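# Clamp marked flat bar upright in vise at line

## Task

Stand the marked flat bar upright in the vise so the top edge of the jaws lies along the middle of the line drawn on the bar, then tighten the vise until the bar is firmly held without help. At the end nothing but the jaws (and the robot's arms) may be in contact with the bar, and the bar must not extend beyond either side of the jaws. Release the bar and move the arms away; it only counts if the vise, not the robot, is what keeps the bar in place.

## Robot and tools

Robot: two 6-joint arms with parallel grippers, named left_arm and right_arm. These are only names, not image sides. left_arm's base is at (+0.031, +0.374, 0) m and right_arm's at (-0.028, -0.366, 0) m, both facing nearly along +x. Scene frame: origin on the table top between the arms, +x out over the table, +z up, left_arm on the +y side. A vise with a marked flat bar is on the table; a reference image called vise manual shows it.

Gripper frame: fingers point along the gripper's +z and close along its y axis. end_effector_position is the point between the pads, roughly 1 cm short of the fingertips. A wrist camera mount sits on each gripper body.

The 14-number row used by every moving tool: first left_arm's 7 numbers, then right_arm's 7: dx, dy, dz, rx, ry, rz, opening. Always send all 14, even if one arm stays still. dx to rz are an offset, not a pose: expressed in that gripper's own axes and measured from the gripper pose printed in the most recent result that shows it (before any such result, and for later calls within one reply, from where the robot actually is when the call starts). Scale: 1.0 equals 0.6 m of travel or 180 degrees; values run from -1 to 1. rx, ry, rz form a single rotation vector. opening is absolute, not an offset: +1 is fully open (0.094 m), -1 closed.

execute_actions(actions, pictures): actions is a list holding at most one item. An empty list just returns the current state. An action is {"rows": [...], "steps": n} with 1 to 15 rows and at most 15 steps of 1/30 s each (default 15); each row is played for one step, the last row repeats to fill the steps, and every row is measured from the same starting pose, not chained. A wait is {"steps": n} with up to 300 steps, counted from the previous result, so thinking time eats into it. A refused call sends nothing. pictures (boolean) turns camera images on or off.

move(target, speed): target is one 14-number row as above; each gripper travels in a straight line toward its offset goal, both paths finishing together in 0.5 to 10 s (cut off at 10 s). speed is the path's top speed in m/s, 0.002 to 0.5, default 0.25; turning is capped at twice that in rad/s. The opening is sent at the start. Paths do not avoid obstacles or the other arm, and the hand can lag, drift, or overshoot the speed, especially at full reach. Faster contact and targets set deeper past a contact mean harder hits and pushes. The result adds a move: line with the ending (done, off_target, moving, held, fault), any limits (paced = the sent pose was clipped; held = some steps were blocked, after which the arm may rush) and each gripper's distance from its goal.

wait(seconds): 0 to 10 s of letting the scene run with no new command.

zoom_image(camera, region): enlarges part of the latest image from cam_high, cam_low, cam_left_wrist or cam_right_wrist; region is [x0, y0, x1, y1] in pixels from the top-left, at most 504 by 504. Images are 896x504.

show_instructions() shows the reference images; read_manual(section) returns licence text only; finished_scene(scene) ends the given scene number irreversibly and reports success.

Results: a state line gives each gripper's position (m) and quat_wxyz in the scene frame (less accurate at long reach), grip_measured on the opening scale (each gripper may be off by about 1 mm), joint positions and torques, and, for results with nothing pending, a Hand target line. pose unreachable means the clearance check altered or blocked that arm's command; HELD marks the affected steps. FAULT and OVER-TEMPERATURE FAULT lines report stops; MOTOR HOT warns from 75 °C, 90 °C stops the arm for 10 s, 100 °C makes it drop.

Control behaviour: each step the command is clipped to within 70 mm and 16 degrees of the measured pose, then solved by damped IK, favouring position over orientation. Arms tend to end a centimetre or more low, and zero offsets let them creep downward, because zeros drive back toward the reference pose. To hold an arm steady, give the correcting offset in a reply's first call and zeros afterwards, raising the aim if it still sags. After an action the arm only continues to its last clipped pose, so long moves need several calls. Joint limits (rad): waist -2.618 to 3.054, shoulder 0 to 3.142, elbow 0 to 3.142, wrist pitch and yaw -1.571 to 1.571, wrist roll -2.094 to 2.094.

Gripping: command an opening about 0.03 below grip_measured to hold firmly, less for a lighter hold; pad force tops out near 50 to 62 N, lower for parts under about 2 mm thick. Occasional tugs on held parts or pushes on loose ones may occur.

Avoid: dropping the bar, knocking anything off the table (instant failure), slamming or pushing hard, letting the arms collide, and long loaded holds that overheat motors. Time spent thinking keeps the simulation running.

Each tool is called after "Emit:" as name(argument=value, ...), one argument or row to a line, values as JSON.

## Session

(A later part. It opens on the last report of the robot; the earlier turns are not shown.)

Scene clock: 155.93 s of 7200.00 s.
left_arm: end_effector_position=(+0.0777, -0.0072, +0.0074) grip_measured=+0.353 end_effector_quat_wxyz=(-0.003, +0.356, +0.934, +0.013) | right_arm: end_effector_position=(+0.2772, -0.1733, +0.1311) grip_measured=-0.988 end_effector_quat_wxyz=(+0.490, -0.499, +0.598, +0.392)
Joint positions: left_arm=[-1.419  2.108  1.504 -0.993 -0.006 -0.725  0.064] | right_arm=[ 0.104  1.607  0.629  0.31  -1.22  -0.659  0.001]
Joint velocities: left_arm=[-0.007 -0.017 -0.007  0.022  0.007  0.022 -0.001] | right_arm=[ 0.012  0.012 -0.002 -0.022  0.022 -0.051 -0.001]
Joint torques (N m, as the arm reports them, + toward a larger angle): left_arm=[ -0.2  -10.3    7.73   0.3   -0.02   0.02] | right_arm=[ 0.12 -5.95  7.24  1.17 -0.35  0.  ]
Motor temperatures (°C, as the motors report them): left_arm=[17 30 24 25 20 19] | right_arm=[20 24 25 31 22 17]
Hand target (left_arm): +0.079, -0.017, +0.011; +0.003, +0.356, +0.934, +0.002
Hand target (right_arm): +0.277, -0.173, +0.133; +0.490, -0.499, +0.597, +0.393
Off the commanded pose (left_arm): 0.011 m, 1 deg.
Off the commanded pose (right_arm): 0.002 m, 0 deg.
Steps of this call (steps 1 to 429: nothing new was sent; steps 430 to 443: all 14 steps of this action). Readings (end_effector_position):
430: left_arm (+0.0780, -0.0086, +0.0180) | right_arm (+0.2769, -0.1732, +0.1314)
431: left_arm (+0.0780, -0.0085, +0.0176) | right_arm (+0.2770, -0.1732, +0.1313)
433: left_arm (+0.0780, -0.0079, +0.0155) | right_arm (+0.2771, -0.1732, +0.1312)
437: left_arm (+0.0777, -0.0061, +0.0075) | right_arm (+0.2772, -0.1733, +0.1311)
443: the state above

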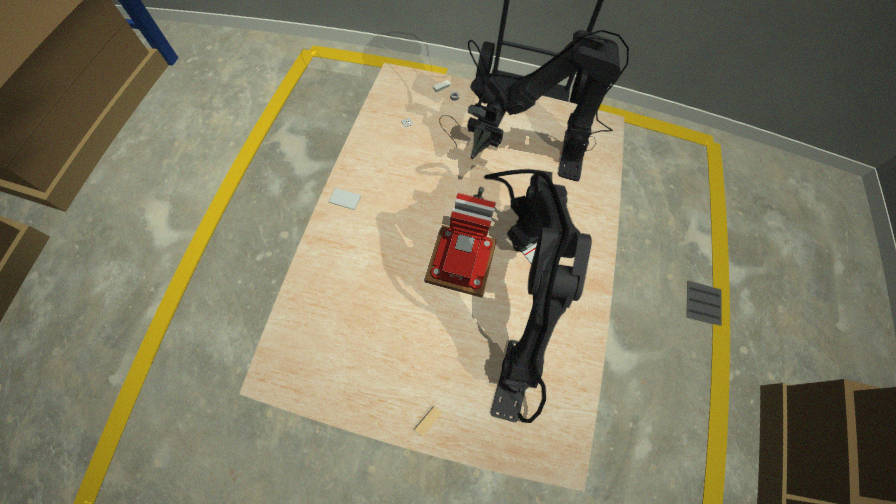

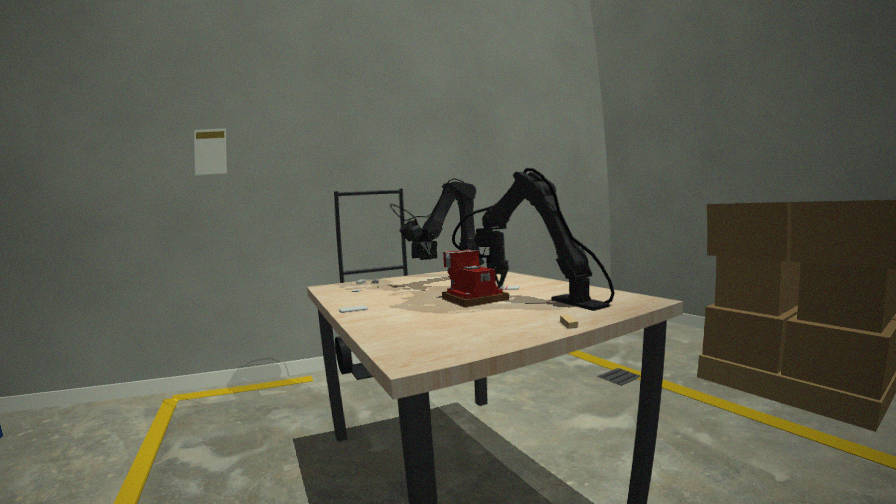

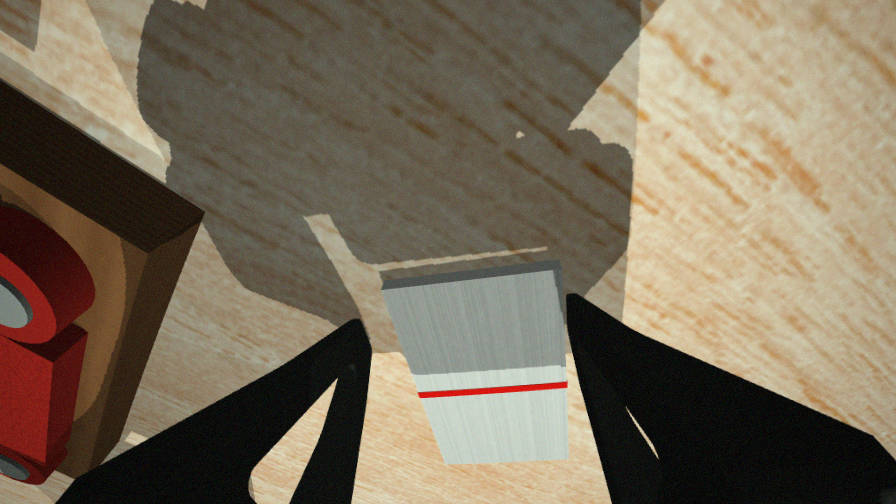

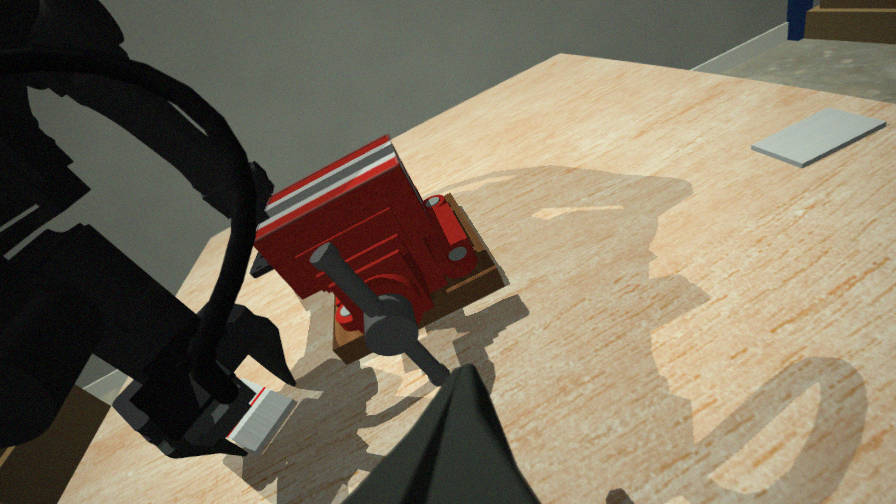

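Emit:
execute_actions(
  actions=[
    {"rows":[[-0.014,-0.010,-0.008,0.005,-0.006,0,0.42,-0.003,0,0,0,0,0,-1],[-0.017,-0.010,-0.009,0.005,-0.006,0,0.42,-0.003,0,0,0,0,0,-1],[-0.020,-0.011,-0.010,0.005,-0.006,0,0.42,-0.003,0,0,0,0,0,-1],[-0.023,-0.011,-0.010,0.005,-0.006,0,0.42,-0.003,0,0,0,0,0,-1],[-0.026,-0.012,-0.010,0.005,-0.006,0,0.42,-0.003,0,0,0,0,0,-1],[-0.029,-0.012,-0.010,0.005,-0.006,0,0.42,-0.003,0,0,0,0,0,-1],[-0.032,-0.012,-0.0095,0.005,-0.006,0,0.42,-0.003,0,0,0,0,0,-1],[-0.034,-0.012,-0.009,0.005,-0.006,0,0.42,-0.003,0,0,0,0,0,-1]],"steps":15},
  ],
)

Scene clock: 171.63 s of 7200.00 s.
left_arm: end_effector_position=(+0.0837, -0.0195, +0.0073) grip_measured=+0.417 end_effector_quat_wxyz=(-0.000, +0.355, +0.935, +0.007) | right_arm: end_effector_position=(+0.2777, -0.1735, +0.1307) grip_measured=-0.988 end_effector_quat_wxyz=(+0.490, -0.499, +0.599, +0.390)
Joint positions: left_arm=[-1.408  2.144  1.561 -1.001 -0.006 -0.716  0.067] | right_arm=[ 0.104  1.607  0.629  0.31  -1.216 -0.659  0.001]
Joint velocities: left_arm=[ 0.017 -0.012 -0.002  0.022 -0.081  0.007 -0.   ] | right_arm=[ 0.017  0.002  0.002 -0.007 -0.037 -0.007 -0.001]
Joint torques (N m, as the arm reports them, + toward a larger angle): left_arm=[  0.48 -10.76   8.3    0.2   -0.03   0.1 ] | right_arm=[ 0.16 -6.1   7.34  1.16 -0.4   0.01]
Motor temperatures (°C, as the motors report them): left_arm=[17 30 25 24 20 18] | right_arm=[20 24 25 31 22 17]
Hand target (left_arm): +0.088, -0.026, +0.012; +0.003, +0.356, +0.934, +0.002
Hand target (right_arm): +0.277, -0.173, +0.133; +0.490, -0.499, +0.598, +0.392
Off the commanded pose (left_arm): 0.010 m, 1 deg.
Off the commanded pose (right_arm): 0.002 m, 0 deg.
Steps of this call (steps 1 to 456: nothing new was sent; steps 457 to 471: all 15 steps of this action). Readings (end_effector_position):
457: left_arm (+0.0777, -0.0072, +0.0074) | right_arm (+0.2774, -0.1733, +0.1310)
458: left_arm (+0.0777, -0.0072, +0.0074) | right_arm (+0.2775, -0.1734, +0.1309)
460: left_arm (+0.0779, -0.0087, +0.0077) | right_arm (+0.2776, -0.1734, +0.1308)
464: left_arm (+0.0801, -0.0164, +0.0074) | right_arm (+0.2777, -0.1734, +0.1308)
471: the state above

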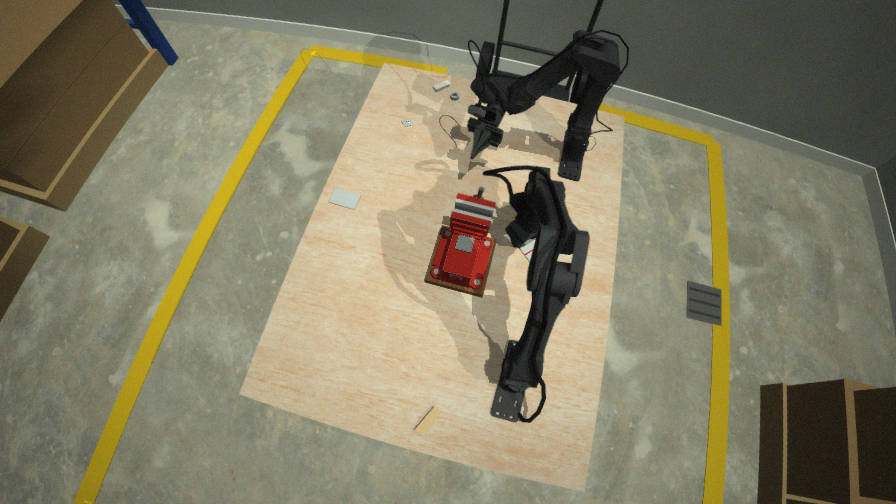

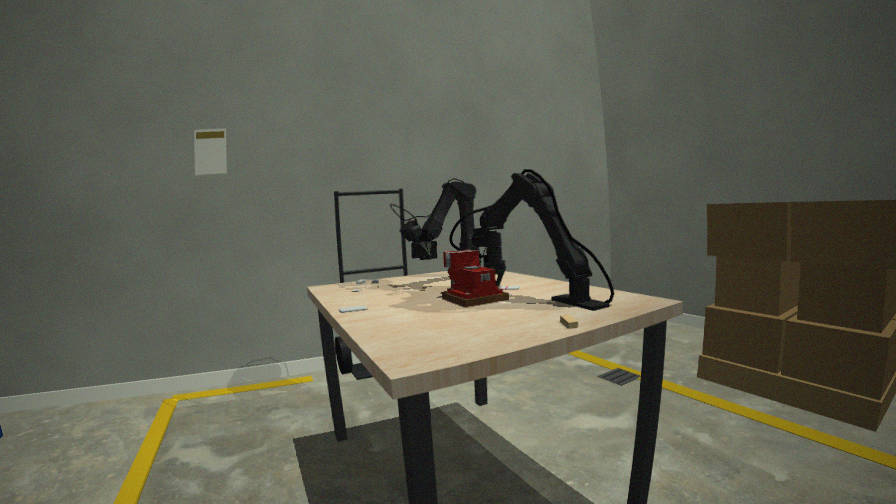

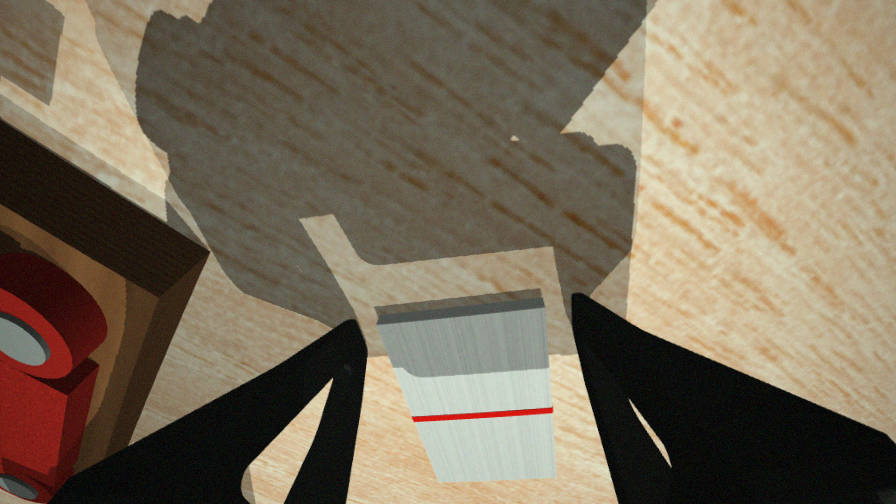

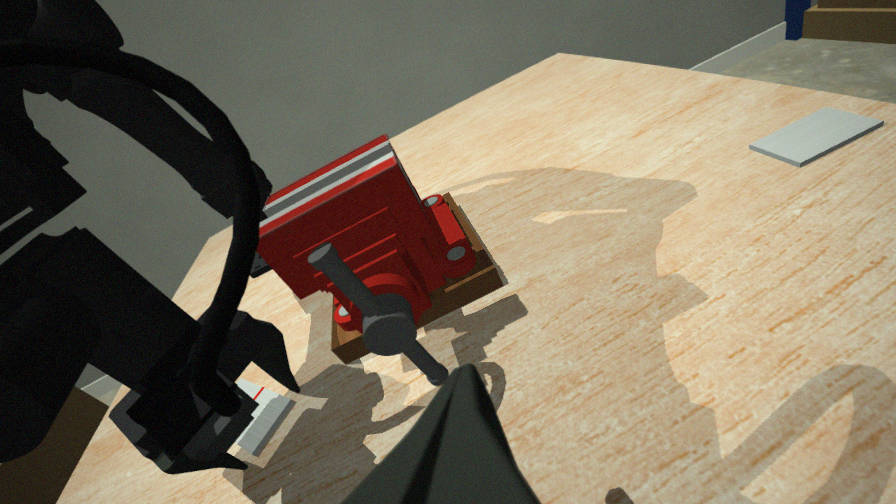

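Emit:
zoom_image(
  camera="cam_left_wrist",
  region=[320, 270, 620, 430],
)

Region (320, 270, 620, 430) of cam_left_wrist's 896x504 image, scaled by 1.680, with more detail than that image has; it fills the top 269 rows of this view, and the rest is white.

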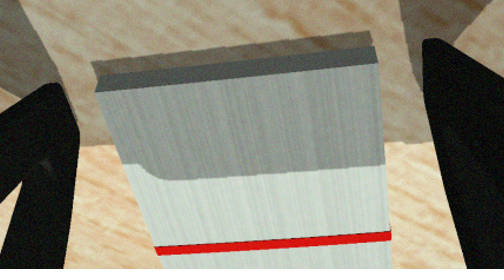

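Emit:
execute_actions(
  actions=[
    {"rows":[[-0.006,-0.002,-0.004,0,0,0,0.34,-0.003,0,0,0,0,0,-1],[-0.006,-0.002,-0.004,0,0,0,0.27,-0.003,0,0,0,0,0,-1],[-0.006,-0.002,-0.004,0,0,0,0.22,-0.003,0,0,0,0,0,-1],[-0.006,-0.002,-0.004,0,0,0,0.18,-0.003,0,0,0,0,0,-1],[-0.006,-0.002,-0.004,0,0,0,0.15,-0.003,0,0,0,0,0,-1],[-0.006,-0.002,-0.004,0,0,0,0.12,-0.003,0,0,0,0,0,-1],[-0.006,-0.002,-0.004,0,0,0,0.09,-0.003,0,0,0,0,0,-1],[-0.006,-0.002,-0.004,0,0,0,0.06,-0.003,0,0,0,0,0,-1],[-0.006,-0.002,-0.004,0,0,0,0.03,-0.003,0,0,0,0,0,-1],[-0.006,-0.002,-0.004,0,0,0,0.0,-0.003,0,0,0,0,0,-1]],"steps":14},
  ],
)

Scene clock: 191.83 s of 7200.00 s.
left_arm: end_effector_position=(+0.0836, -0.0191, +0.0073) grip_measured=+0.044 end_effector_quat_wxyz=(-0.001, +0.355, +0.935, +0.008) | right_arm: end_effector_position=(+0.2782, -0.1736, +0.1304) grip_measured=-0.988 end_effector_quat_wxyz=(+0.490, -0.498, +0.600, +0.389)
Joint positions: left_arm=[-1.408  2.144  1.561 -1.003 -0.006 -0.715  0.049] | right_arm=[ 0.104  1.607  0.629  0.31  -1.213 -0.659  0.001]
Joint velocities: left_arm=[ 0.002 -0.002 -0.007  0.081 -0.007 -0.051 -0.   ] | right_arm=[-0.002  0.002 -0.007 -0.051 -0.037 -0.037  0.001]
Joint torques (N m, as the arm reports them, + toward a larger angle): left_arm=[  0.18 -10.74   7.63   0.18  -0.01   0.05] | right_arm=[ 0.15 -6.1   7.33  1.15 -0.36  0.02]
Motor temperatures (°C, as the motors report them): left_arm=[17 30 26 24 20 18] | right_arm=[20 24 25 31 22 17]
Hand target (left_arm): +0.086, -0.023, +0.010; -0.000, +0.355, +0.935, +0.007
Hand target (right_arm): +0.278, -0.173, +0.132; +0.490, -0.499, +0.599, +0.390
Off the commanded pose (left_arm): 0.005 m, 0 deg.
Off the commanded pose (right_arm): 0.002 m, 0 deg.
Steps of this call (steps 1 to 592: nothing new was sent; steps 593 to 606: all 14 steps of this action). Readings (end_effector_position):
593: left_arm (+0.0837, -0.0195, +0.0073) | right_arm (+0.2778, -0.1735, +0.1306)
594: left_arm (+0.0837, -0.0195, +0.0073) | right_arm (+0.2779, -0.1735, +0.1306)
596: left_arm (+0.0837, -0.0195, +0.0073) | right_arm (+0.2780, -0.1736, +0.1305)
600: left_arm (+0.0837, -0.0192, +0.0073) | right_arm (+0.2781, -0.1736, +0.1304)
606: the state above

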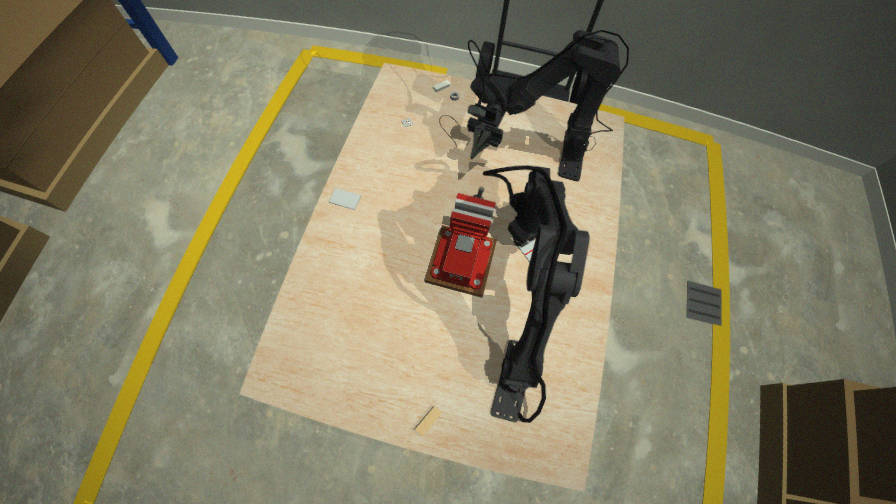

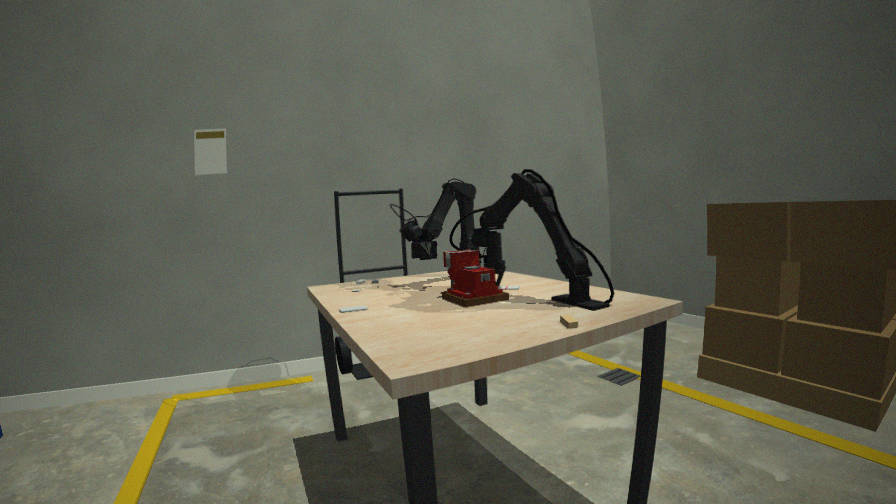

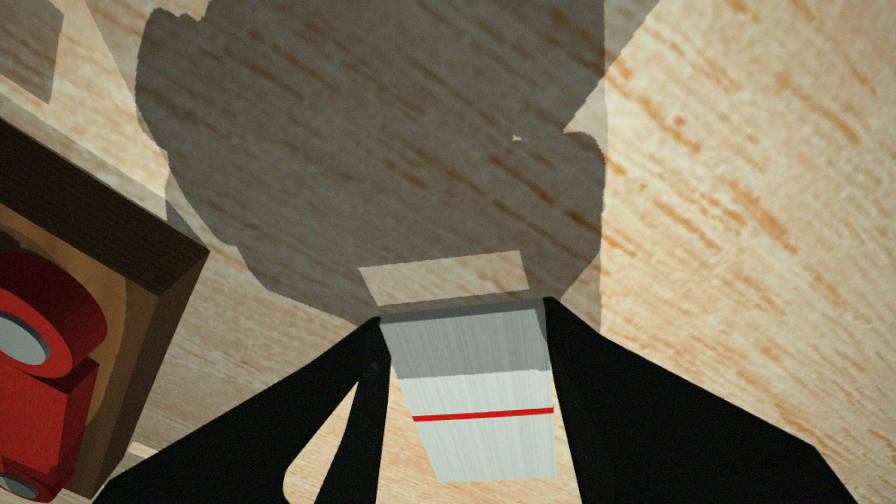

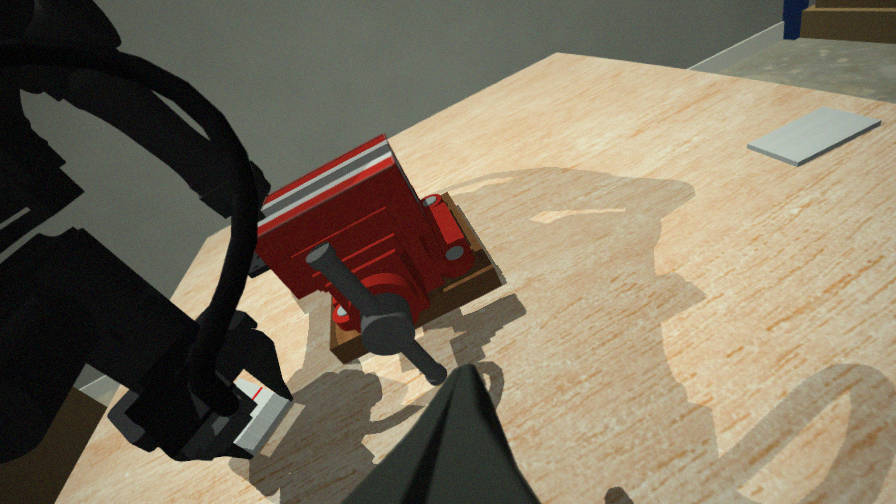

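Emit:
execute_actions(
  actions=[
    {"rows":[[-0.006,-0.002,-0.012,0,0,0,0.0,-0.003,0,0,0,0,0,-1],[-0.006,-0.002,-0.022,0,0,0,0.0,-0.003,0,0,0,0,0,-1],[-0.006,-0.002,-0.034,0,0,0,0.0,-0.003,0,0,0,0,0,-1],[-0.006,-0.002,-0.046,0,0,0,0.0,-0.003,0,0,0,0,0,-1],[-0.006,-0.002,-0.056,0,0,0,0.0,-0.003,0,0,0,0,0,-1],[-0.006,-0.002,-0.065,0,0,0,0.0,-0.003,0,0,0,0,0,-1]],"steps":8},
  ],
  pictures=false,
)

Emit:
move(
  target=[-0.0063,0.123,-0.407,0.213,-0.4714,0.208,0.0,-0.0258,0.158,0.119,0,0,0,-1],
  speed=0.45,
)

Scene clock: 235.77 s of 7200.00 s.
left_arm: end_effector_position=(+0.0837, -0.0195, +0.0233) grip_measured=+0.044 end_effector_quat_wxyz=(-0.005, +0.355, +0.935, +0.016) | right_arm: end_effector_position=(+0.2786, -0.1738, +0.1301) grip_measured=-0.988 end_effector_quat_wxyz=(+0.490, -0.498, +0.601, +0.388)
Joint positions: left_arm=[-1.408  2.144  1.627 -1.088 -0.006 -0.715  0.049] | right_arm=[ 0.104  1.607  0.629  0.31  -1.21  -0.659  0.001]
Joint velocities: left_arm=[-0.007 -0.017  0.305 -0.198 -0.037 -0.007 -0.   ] | right_arm=[-0.002 -0.002  0.002  0.022  0.066 -0.007 -0.001]
Joint torques (N m, as the arm reports them, + toward a larger angle): left_arm=[  0.14 -13.88   7.83   0.05  -0.02   0.05] | right_arm=[ 0.15 -6.11  7.35  1.16 -0.41  0.01]
Motor temperatures (°C, as the motors report them): left_arm=[17 30 26 23 20 18] | right_arm=[20 24 25 31 22 17]
Hand target (left_arm): +0.085, -0.023, +0.045; -0.000, +0.355, +0.935, +0.007
Hand target (right_arm): +0.278, -0.173, +0.132; +0.490, -0.498, +0.600, +0.389
Off the commanded pose (left_arm): 0.023 m, 1 deg.
Off the commanded pose (right_arm): 0.002 m, 0 deg.
Steps of this call (steps 1 to 1310: nothing new was sent; steps 1311 to 1318: all 8 steps of this action). Readings (end_effector_position):
1311: left_arm (+0.0836, -0.0187, +0.0073) | right_arm (+0.2783, -0.1737, +0.1303)
1312: left_arm (+0.0835, -0.0179, +0.0077) | right_arm (+0.2784, -0.1737, +0.1302)
1314: left_arm (+0.0832, -0.0159, +0.0108) | right_arm (+0.2785, -0.1738, +0.1301)
1318: the state above

Scene clock: 239.20 s of 7200.00 s.
left_arm: end_effector_position=(+0.1344, +0.0229, +0.2762) grip_measured=+0.044 end_effector_quat_wxyz=(+0.483, +0.512, +0.514, -0.490) | right_arm: end_effector_position=(+0.2051, -0.0838, +0.1212) grip_measured=-0.988 end_effector_quat_wxyz=(+0.481, -0.497, +0.610, +0.386)
Joint positions: left_arm=[-0.998  1.039  0.575  0.402  0.542  0.023  0.049] | right_arm=[ 0.543  1.493  0.377  0.761 -0.811 -0.269  0.001]
Joint velocities: left_arm=[-0.017  0.002 -0.022 -0.051  0.037  0.081 -0.001] | right_arm=[ 0.002  0.002 -0.007  0.037 -0.007  0.022  0.   ]
Joint torques (N m, as the arm reports them, + toward a larger angle): left_arm=[ 0.57 -1.96  6.24  1.8   0.15 -0.05] | right_arm=[ 0.69 -6.42  5.8   1.65 -0.1   0.02]
Motor temperatures (°C, as the motors report them): left_arm=[17 30 26 24 20 18] | right_arm=[20 24 25 31 22 17]
Hand target (left_arm): +0.136, +0.023, +0.275; +0.485, +0.509, +0.512, -0.494
Hand target (right_arm): +0.201, -0.083, +0.128; +0.489, -0.499, +0.602, +0.387
Off the commanded pose (left_arm): 0.003 m, 1 deg.
Off the commanded pose (right_arm): 0.007 m, 1 deg.
move: done

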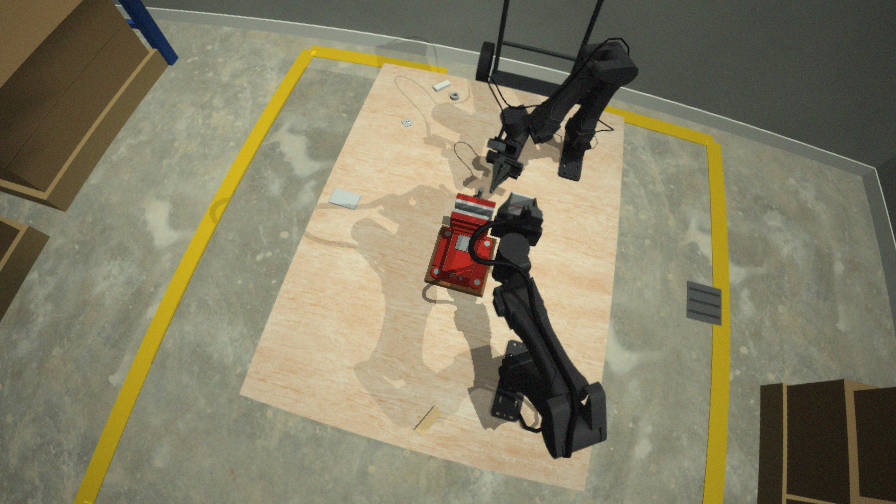

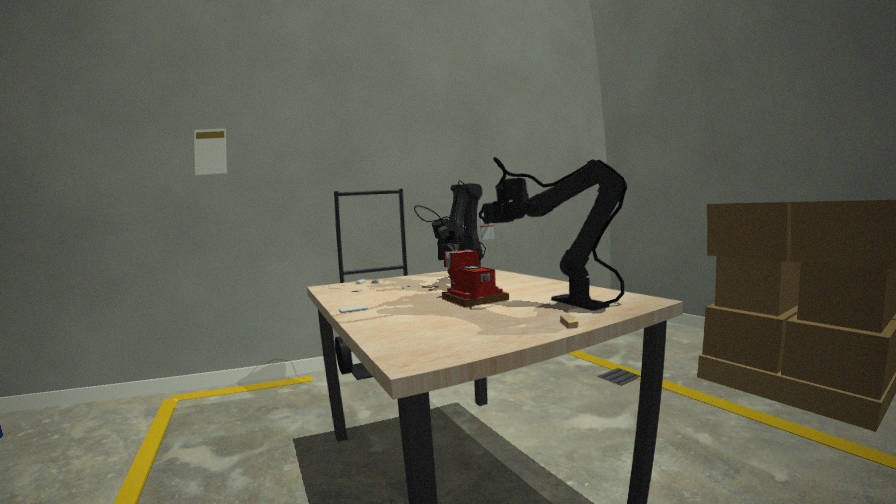

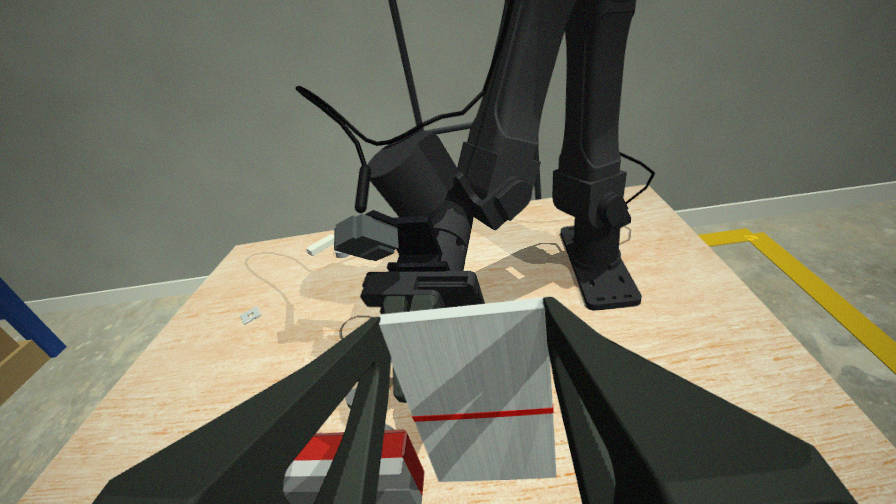

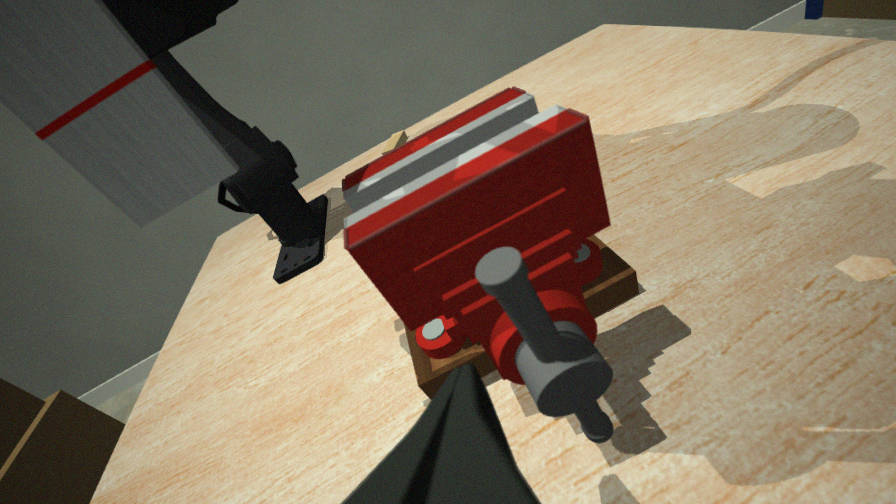

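Emit:
zoom_image(
  camera="cam_high",
  region=[445, 160, 525, 230],
)

Emit:
zoom_image(
  camera="cam_right_wrist",
  region=[400, 220, 650, 460],
)

Region (445, 160, 525, 230) of cam_high's 896x504 image, scaled by 6.300, with more detail than that image has; it fills the top 441 rows of this view, and the rest is white.

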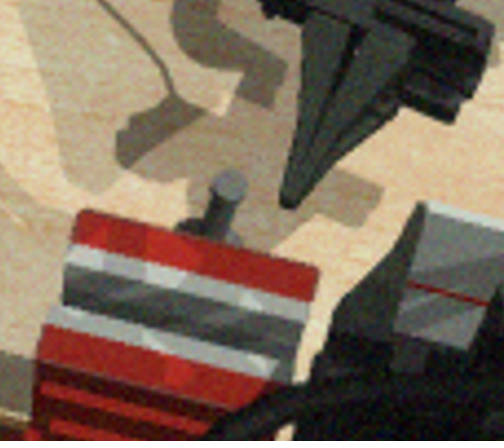

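Region (400, 220, 650, 460) of cam_right_wrist's 896x504 image, scaled by 2.016, with more detail than that image has; it fills the top 484 rows of this view, and the rest is white.

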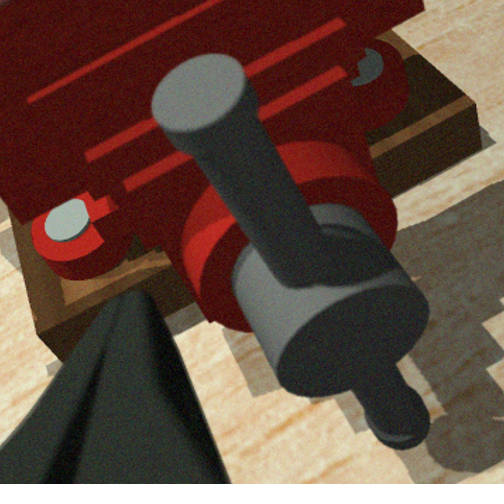

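Emit:
execute_actions(
  actions=[
    {"rows":[[0,0.004,0,0,-0.004,0,0,-0.0032,0.0014,0.0059,0,-0.005,0,-1],[0,0.012,0,0,-0.008,0,0,-0.0067,0.0031,0.0134,0,-0.005,0,-1],[0,0.023,0,0,-0.012,0.001,0,-0.0103,0.0048,0.021,0,-0.005,0,-1],[0,0.036,0,0,-0.016,0.002,0,-0.0139,0.0065,0.0285,0,-0.005,0,-1],[0,0.050,0,-0.001,-0.02,0.003,0,-0.0155,0.0079,0.0348,0,-0.005,0,-1],[0,0.064,0,-0.001,-0.02,0.003,0,-0.0159,0.0083,0.0364,0,-0.005,0,-1],[0,0.078,0,-0.001,-0.02,0.003,0,-0.016,0.0034,0.0374,0,-0.005,0,-1],[-0.001,0.092,0,-0.001,-0.02,0.003,0,-0.0172,-0.003,0.0385,0,-0.005,0,-1],[-0.001,0.106,0,-0.001,-0.02,0.003,0,-0.0223,-0.0126,0.0394,0,-0.005,0,-1],[-0.001,0.120,0,-0.001,-0.02,0.003,0,-0.0259,-0.0228,0.0407,0,-0.005,0,-1],[-0.001,0.134,0,-0.001,-0.02,0.003,0,-0.0282,-0.0334,0.0424,0,-0.005,0,-1],[-0.001,0.147,0,-0.001,-0.02,0.003,0,-0.0291,-0.044,0.0445,0,-0.005,0,-1],[-0.001,0.158,0,-0.001,-0.02,0.003,0,-0.0285,-0.0547,0.047,0,-0.005,0,-1],[-0.001,0.167,0,-0.001,-0.02,0.003,0,-0.0263,-0.065,0.0498,0,-0.005,0,-1],[-0.001,0.173,0,-0.001,-0.02,0.003,0,-0.0227,-0.0749,0.0529,0,-0.005,0,-1]],"steps":15},
  ],
  pictures=false,
)

Emit:
execute_actions(
  actions=[
    {"steps":8},
  ],
)

Scene clock: 299.70 s of 7200.00 s.
left_arm: end_effector_position=(+0.2347, +0.0300, +0.2447) grip_measured=+0.044 end_effector_quat_wxyz=(+0.484, +0.486, +0.551, -0.476) | right_arm: end_effector_position=(+0.2335, -0.0607, +0.1287) grip_measured=-0.988 end_effector_quat_wxyz=(+0.482, -0.496, +0.603, +0.397)
Joint positions: left_arm=[-0.687  1.327  0.642  0.576  0.776  0.023  0.049] | right_arm=[ 0.556  1.625  0.522  0.774 -0.819 -0.243  0.001]
Joint velocities: left_arm=[ 0.418  0.569  0.418  0.33   0.374 -0.007 -0.   ] | right_arm=[-0.256  0.628  0.559 -0.037 -0.608 -0.022  0.   ]
Joint torques (N m, as the arm reports them, + toward a larger angle): left_arm=[-0.11 -5.14  9.51  1.73  0.22 -0.07] | right_arm=[-1.58 -4.32  9.05  1.47  0.85 -0.12]
Motor temperatures (°C, as the motors report them): left_arm=[17 25 28 31 20 18] | right_arm=[20 24 25 34 22 17]
Hand target (left_arm): +0.236, +0.026, +0.274; +0.503, +0.500, +0.502, -0.495
Hand target (right_arm): +0.255, -0.063, +0.126; +0.487, -0.493, +0.607, +0.389
Off the commanded pose (left_arm): 0.032 m, 7 deg.
Off the commanded pose (right_arm): 0.023 m, 1 deg.
Steps of this call (steps 1 to 1800: nothing new was sent; steps 1801 to 1815: all 15 steps of this action). Readings (end_effector_position):
1801: left_arm (+0.1346, +0.0229, +0.2476) | right_arm (+0.2054, -0.0837, +0.1217)
1802: left_arm (+0.1351, +0.0232, +0.2483) | right_arm (+0.2054, -0.0826, +0.1221)
1804: left_arm (+0.1412, +0.0254, +0.2521) | right_arm (+0.2023, -0.0777, +0.1210)
1808: left_arm (+0.1756, +0.0303, +0.2507) | right_arm (+0.1971, -0.0662, +0.1173)
1815: the state above

Scene clock: 299.97 s of 7200.00 s.
left_arm: end_effector_position=(+0.2366, +0.0290, +0.2501) grip_measured=+0.044 end_effector_quat_wxyz=(+0.484, +0.495, +0.532, -0.488) | right_arm: end_effector_position=(+0.2377, -0.0589, +0.1261) grip_measured=-0.988 end_effector_quat_wxyz=(+0.475, -0.501, +0.598, +0.408)
Joint positions: left_arm=[-0.665  1.358  0.663  0.612  0.838  0.022  0.049] | right_arm=[ 0.541  1.666  0.553  0.774 -0.863 -0.25   0.001]
Joint velocities: left_arm=[ 0.002 -0.007 -0.007  0.066  0.051  0.022 -0.   ] | right_arm=[-0.027 -0.017  0.012 -0.051  0.037 -0.037  0.001]
Joint torques (N m, as the arm reports them, + toward a larger angle): left_arm=[ 0.2  -5.04  9.72  1.67  0.13 -0.07] | right_arm=[-1.33 -4.88  9.49  1.42  0.23 -0.06]
Motor temperatures (°C, as the motors report them): left_arm=[17 25 28 31 20 18] | right_arm=[20 24 25 34 22 17]
Hand target (left_arm): +0.236, +0.026, +0.274; +0.502, +0.500, +0.502, -0.495
Hand target (right_arm): +0.255, -0.063, +0.127; +0.487, -0.493, +0.607, +0.389
Off the commanded pose (left_arm): 0.027 m, 5 deg.
Off the commanded pose (right_arm): 0.018 m, 3 deg.
Steps of this call (steps 1 to 8: nothing new was sent). Readings (end_effector_position):
1: left_arm (+0.2393, +0.0297, +0.2455) | right_arm (+0.2364, -0.0597, +0.1280)
2: left_arm (+0.2417, +0.0295, +0.2462) | right_arm (+0.2377, -0.0591, +0.1269)
4: left_arm (+0.2408, +0.0293, +0.2476) | right_arm (+0.2378, -0.0587, +0.1261)
8: the state above

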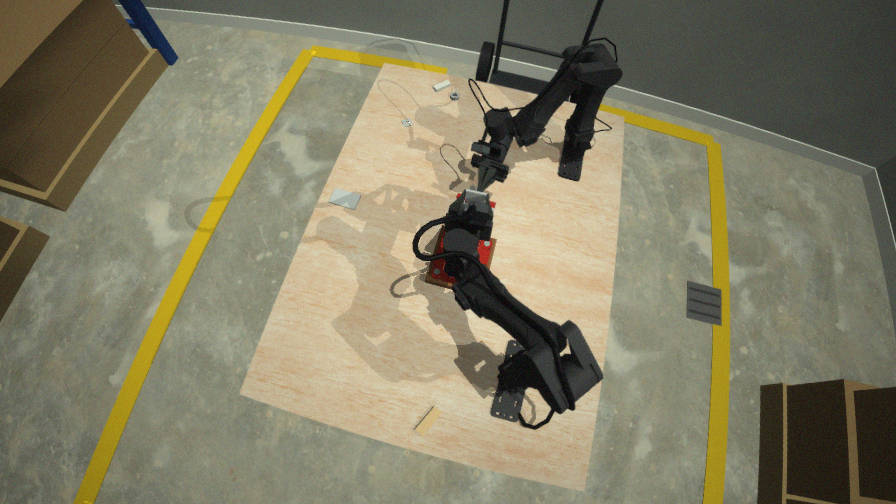

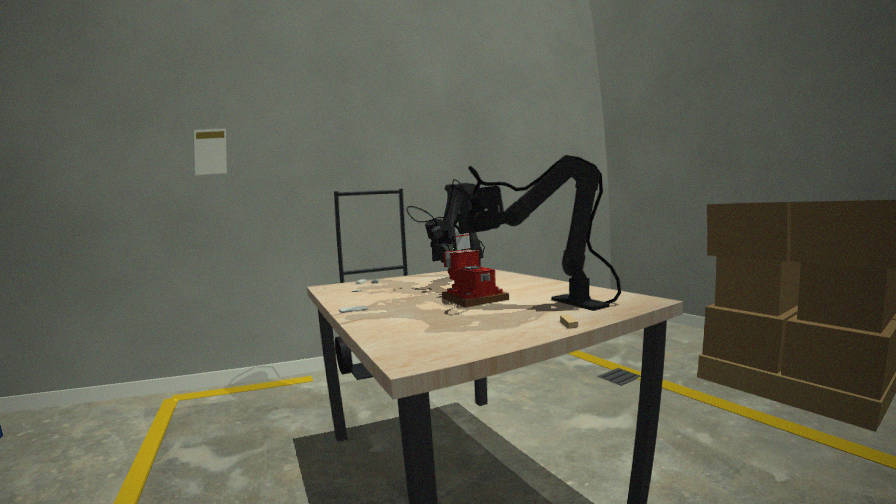

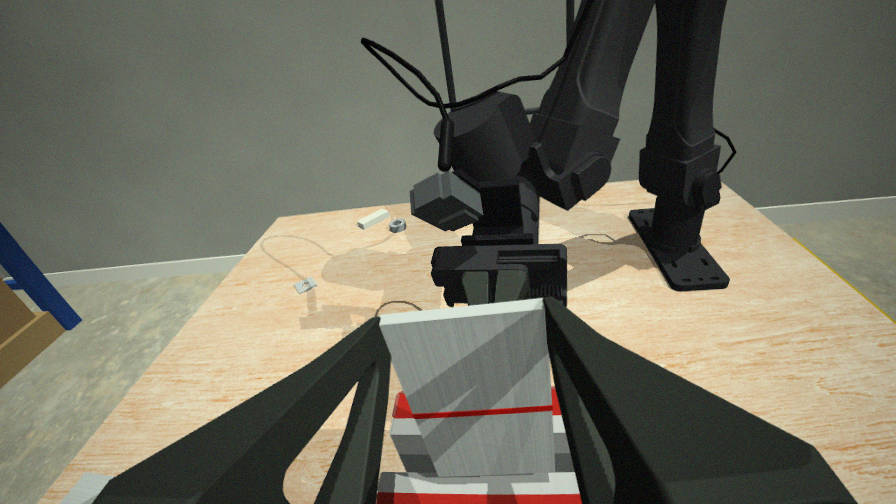

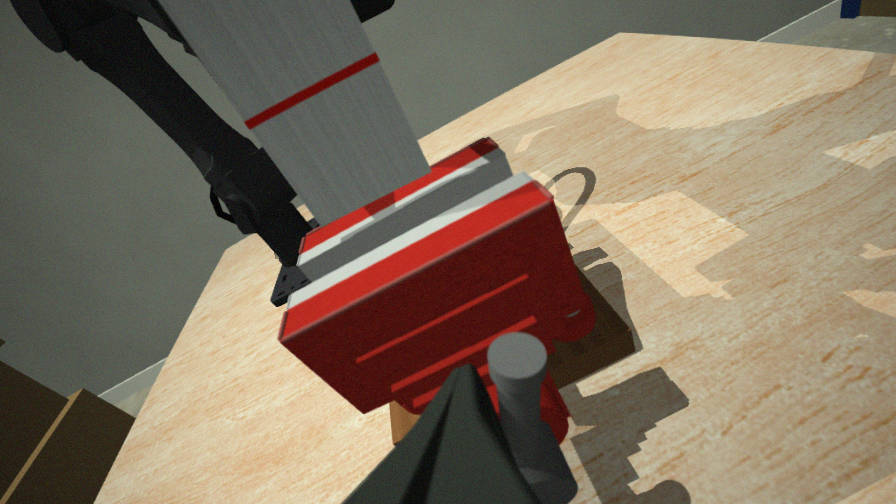

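Emit:
execute_actions(
  actions=[
    {"rows":[[-0.03,-0.002,0.007,0.01,-0.02,0.013,0,0.0016,-0.0433,0.0026,0.016,0.002,-0.003,-1],[-0.028,-0.002,0.009,0.01,-0.02,0.013,0,0.0081,-0.0524,0.0056,0.016,0.002,-0.003,-1],[-0.026,-0.002,0.011,0.01,-0.02,0.013,0,0.016,-0.0604,0.0087,0.016,0.002,-0.003,-1],[-0.024,-0.002,0.013,0.01,-0.02,0.013,0,0.0248,-0.0673,0.0118,0.016,0.002,-0.003,-1],[-0.022,-0.002,0.015,0.01,-0.019,0.013,0,0.0347,-0.0728,0.015,0.016,0.002,-0.003,-1],[-0.020,-0.002,0.0175,0.01,-0.018,0.013,0,0.0451,-0.0769,0.018,0.016,0.002,-0.003,-1],[-0.018,-0.002,0.0175,0.01,-0.017,0.013,0,0.056,-0.0793,0.0207,0.016,0.002,-0.003,-1],[-0.016,-0.002,0.0175,0.01,-0.016,0.013,0,0.0674,-0.0803,0.0235,0.016,0.002,-0.003,-1],[-0.0143,-0.002,0.0175,0.01,-0.015,0.013,0,0.0788,-0.0796,0.0258,0.016,0.002,-0.003,-1],[-0.0143,-0.002,0.0175,0.01,-0.015,0.013,0,0.09,-0.0775,0.028,0.016,0.002,-0.003,-1],[-0.0143,-0.002,0.0175,0.01,-0.015,0.013,0,0.1008,-0.0736,0.0297,0.016,0.002,-0.003,-1],[-0.0143,-0.002,0.0175,0.01,-0.015,0.013,0,0.1112,-0.0683,0.031,0.016,0.002,-0.003,-1],[-0.0143,-0.002,0.0175,0.01,-0.015,0.013,0,0.1206,-0.0617,0.0319,0.016,0.002,-0.003,-1],[-0.0143,-0.002,0.0175,0.01,-0.015,0.013,0,0.1293,-0.0539,0.0325,0.016,0.002,-0.003,-1],[-0.0143,-0.002,0.0175,0.01,-0.015,0.013,0,0.1367,-0.045,0.0326,0.016,0.002,-0.003,-1]],"steps":15},
  ],
)

Scene clock: 350.70 s of 7200.00 s.
left_arm: end_effector_position=(+0.2360, +0.0221, +0.2462) grip_measured=+0.044 end_effector_quat_wxyz=(+0.484, +0.500, +0.519, -0.497) | right_arm: end_effector_position=(+0.2726, -0.0581, +0.0863) grip_measured=-0.989 end_effector_quat_wxyz=(+0.514, -0.510, +0.565, +0.396)
Joint positions: left_arm=[-0.674  1.409  0.663  0.687  0.856  0.012  0.049] | right_arm=[ 0.487  1.981  0.611  1.108 -0.911 -0.287  0.001]
Joint velocities: left_arm=[-0.007 -0.007  0.007  0.022 -0.051  0.022  0.001] | right_arm=[-0.002  0.447 -0.291  1.077  0.403  0.007  0.001]
Joint torques (N m, as the arm reports them, + toward a larger angle): left_arm=[-0.58 -5.1   7.95  1.64 -0.01  0.  ] | right_arm=[ 1.39 -3.93  1.09  0.28 -0.05 -0.09]
Motor temperatures (°C, as the motors report them): left_arm=[17 25 29 32 20 18] | right_arm=[20 23 27 34 22 17]
Hand target (left_arm): +0.236, +0.018, +0.258; +0.498, +0.502, +0.502, -0.498
Hand target (right_arm): +0.259, -0.065, +0.045; +0.482, -0.499, +0.608, +0.387
Off the commanded pose (left_arm): 0.013 m, 3 deg.
Off the commanded pose (right_arm): 0.046 m, 6 deg.
Steps of this call (steps 1 to 1507: nothing new was sent; steps 1508 to 1522: all 15 steps of this action). Readings (end_effector_position):
1508: left_arm (+0.2341, +0.0286, +0.2524) | right_arm (+0.2384, -0.0589, +0.1261)
1509: left_arm (+0.2346, +0.0280, +0.2528) | right_arm (+0.2395, -0.0586, +0.1253)
1511: left_arm (+0.2362, +0.0267, +0.2523) | right_arm (+0.2449, -0.0580, +0.1224)
1515: left_arm (+0.2365, +0.0232, +0.2469) | right_arm (+0.2587, -0.0578, +0.1106)
1522: the state above

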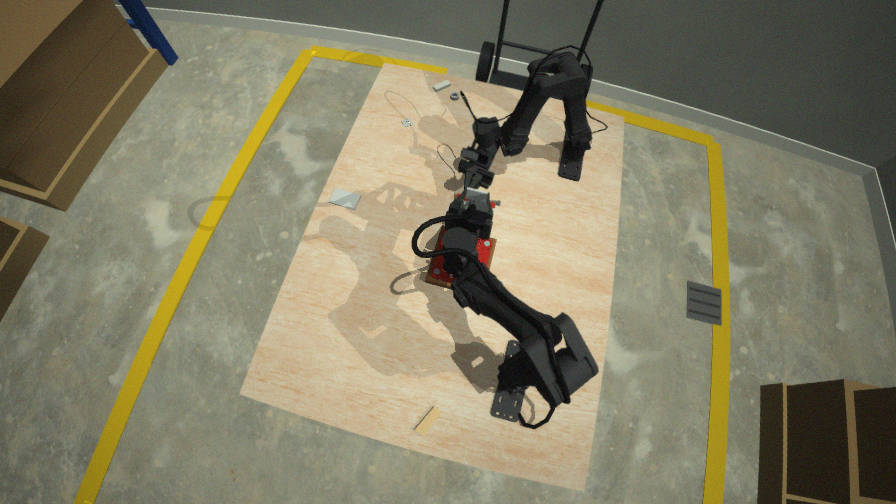

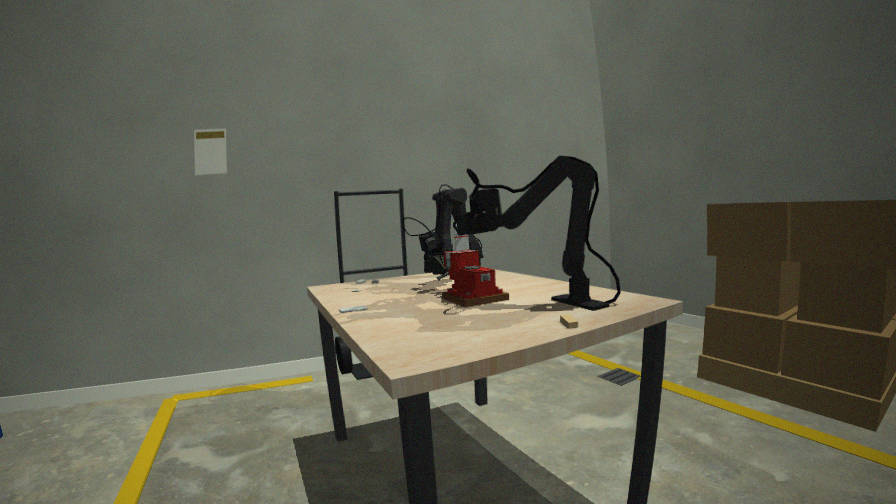

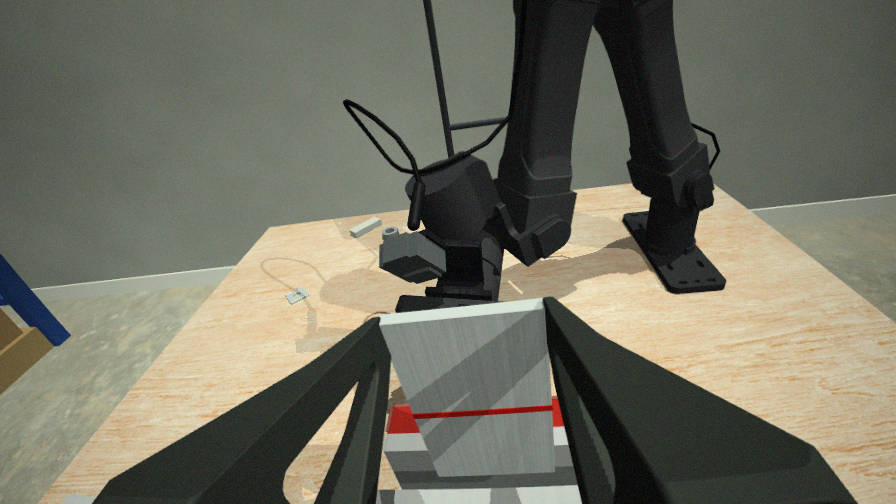

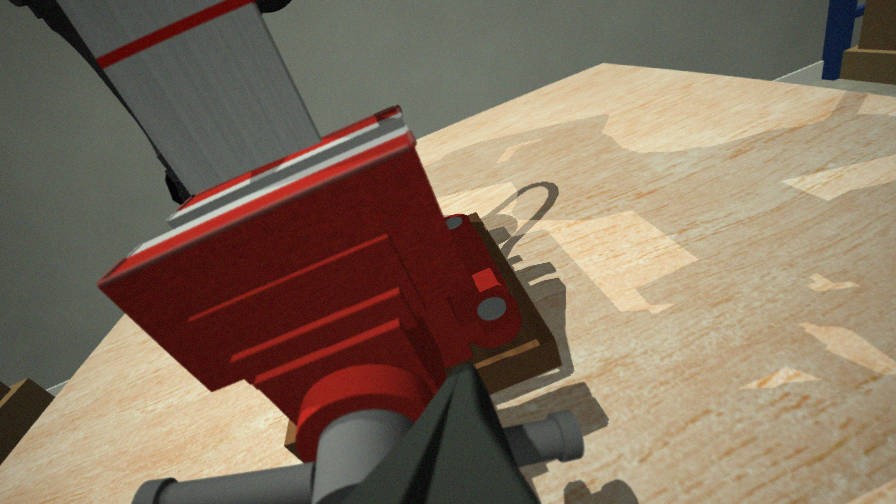

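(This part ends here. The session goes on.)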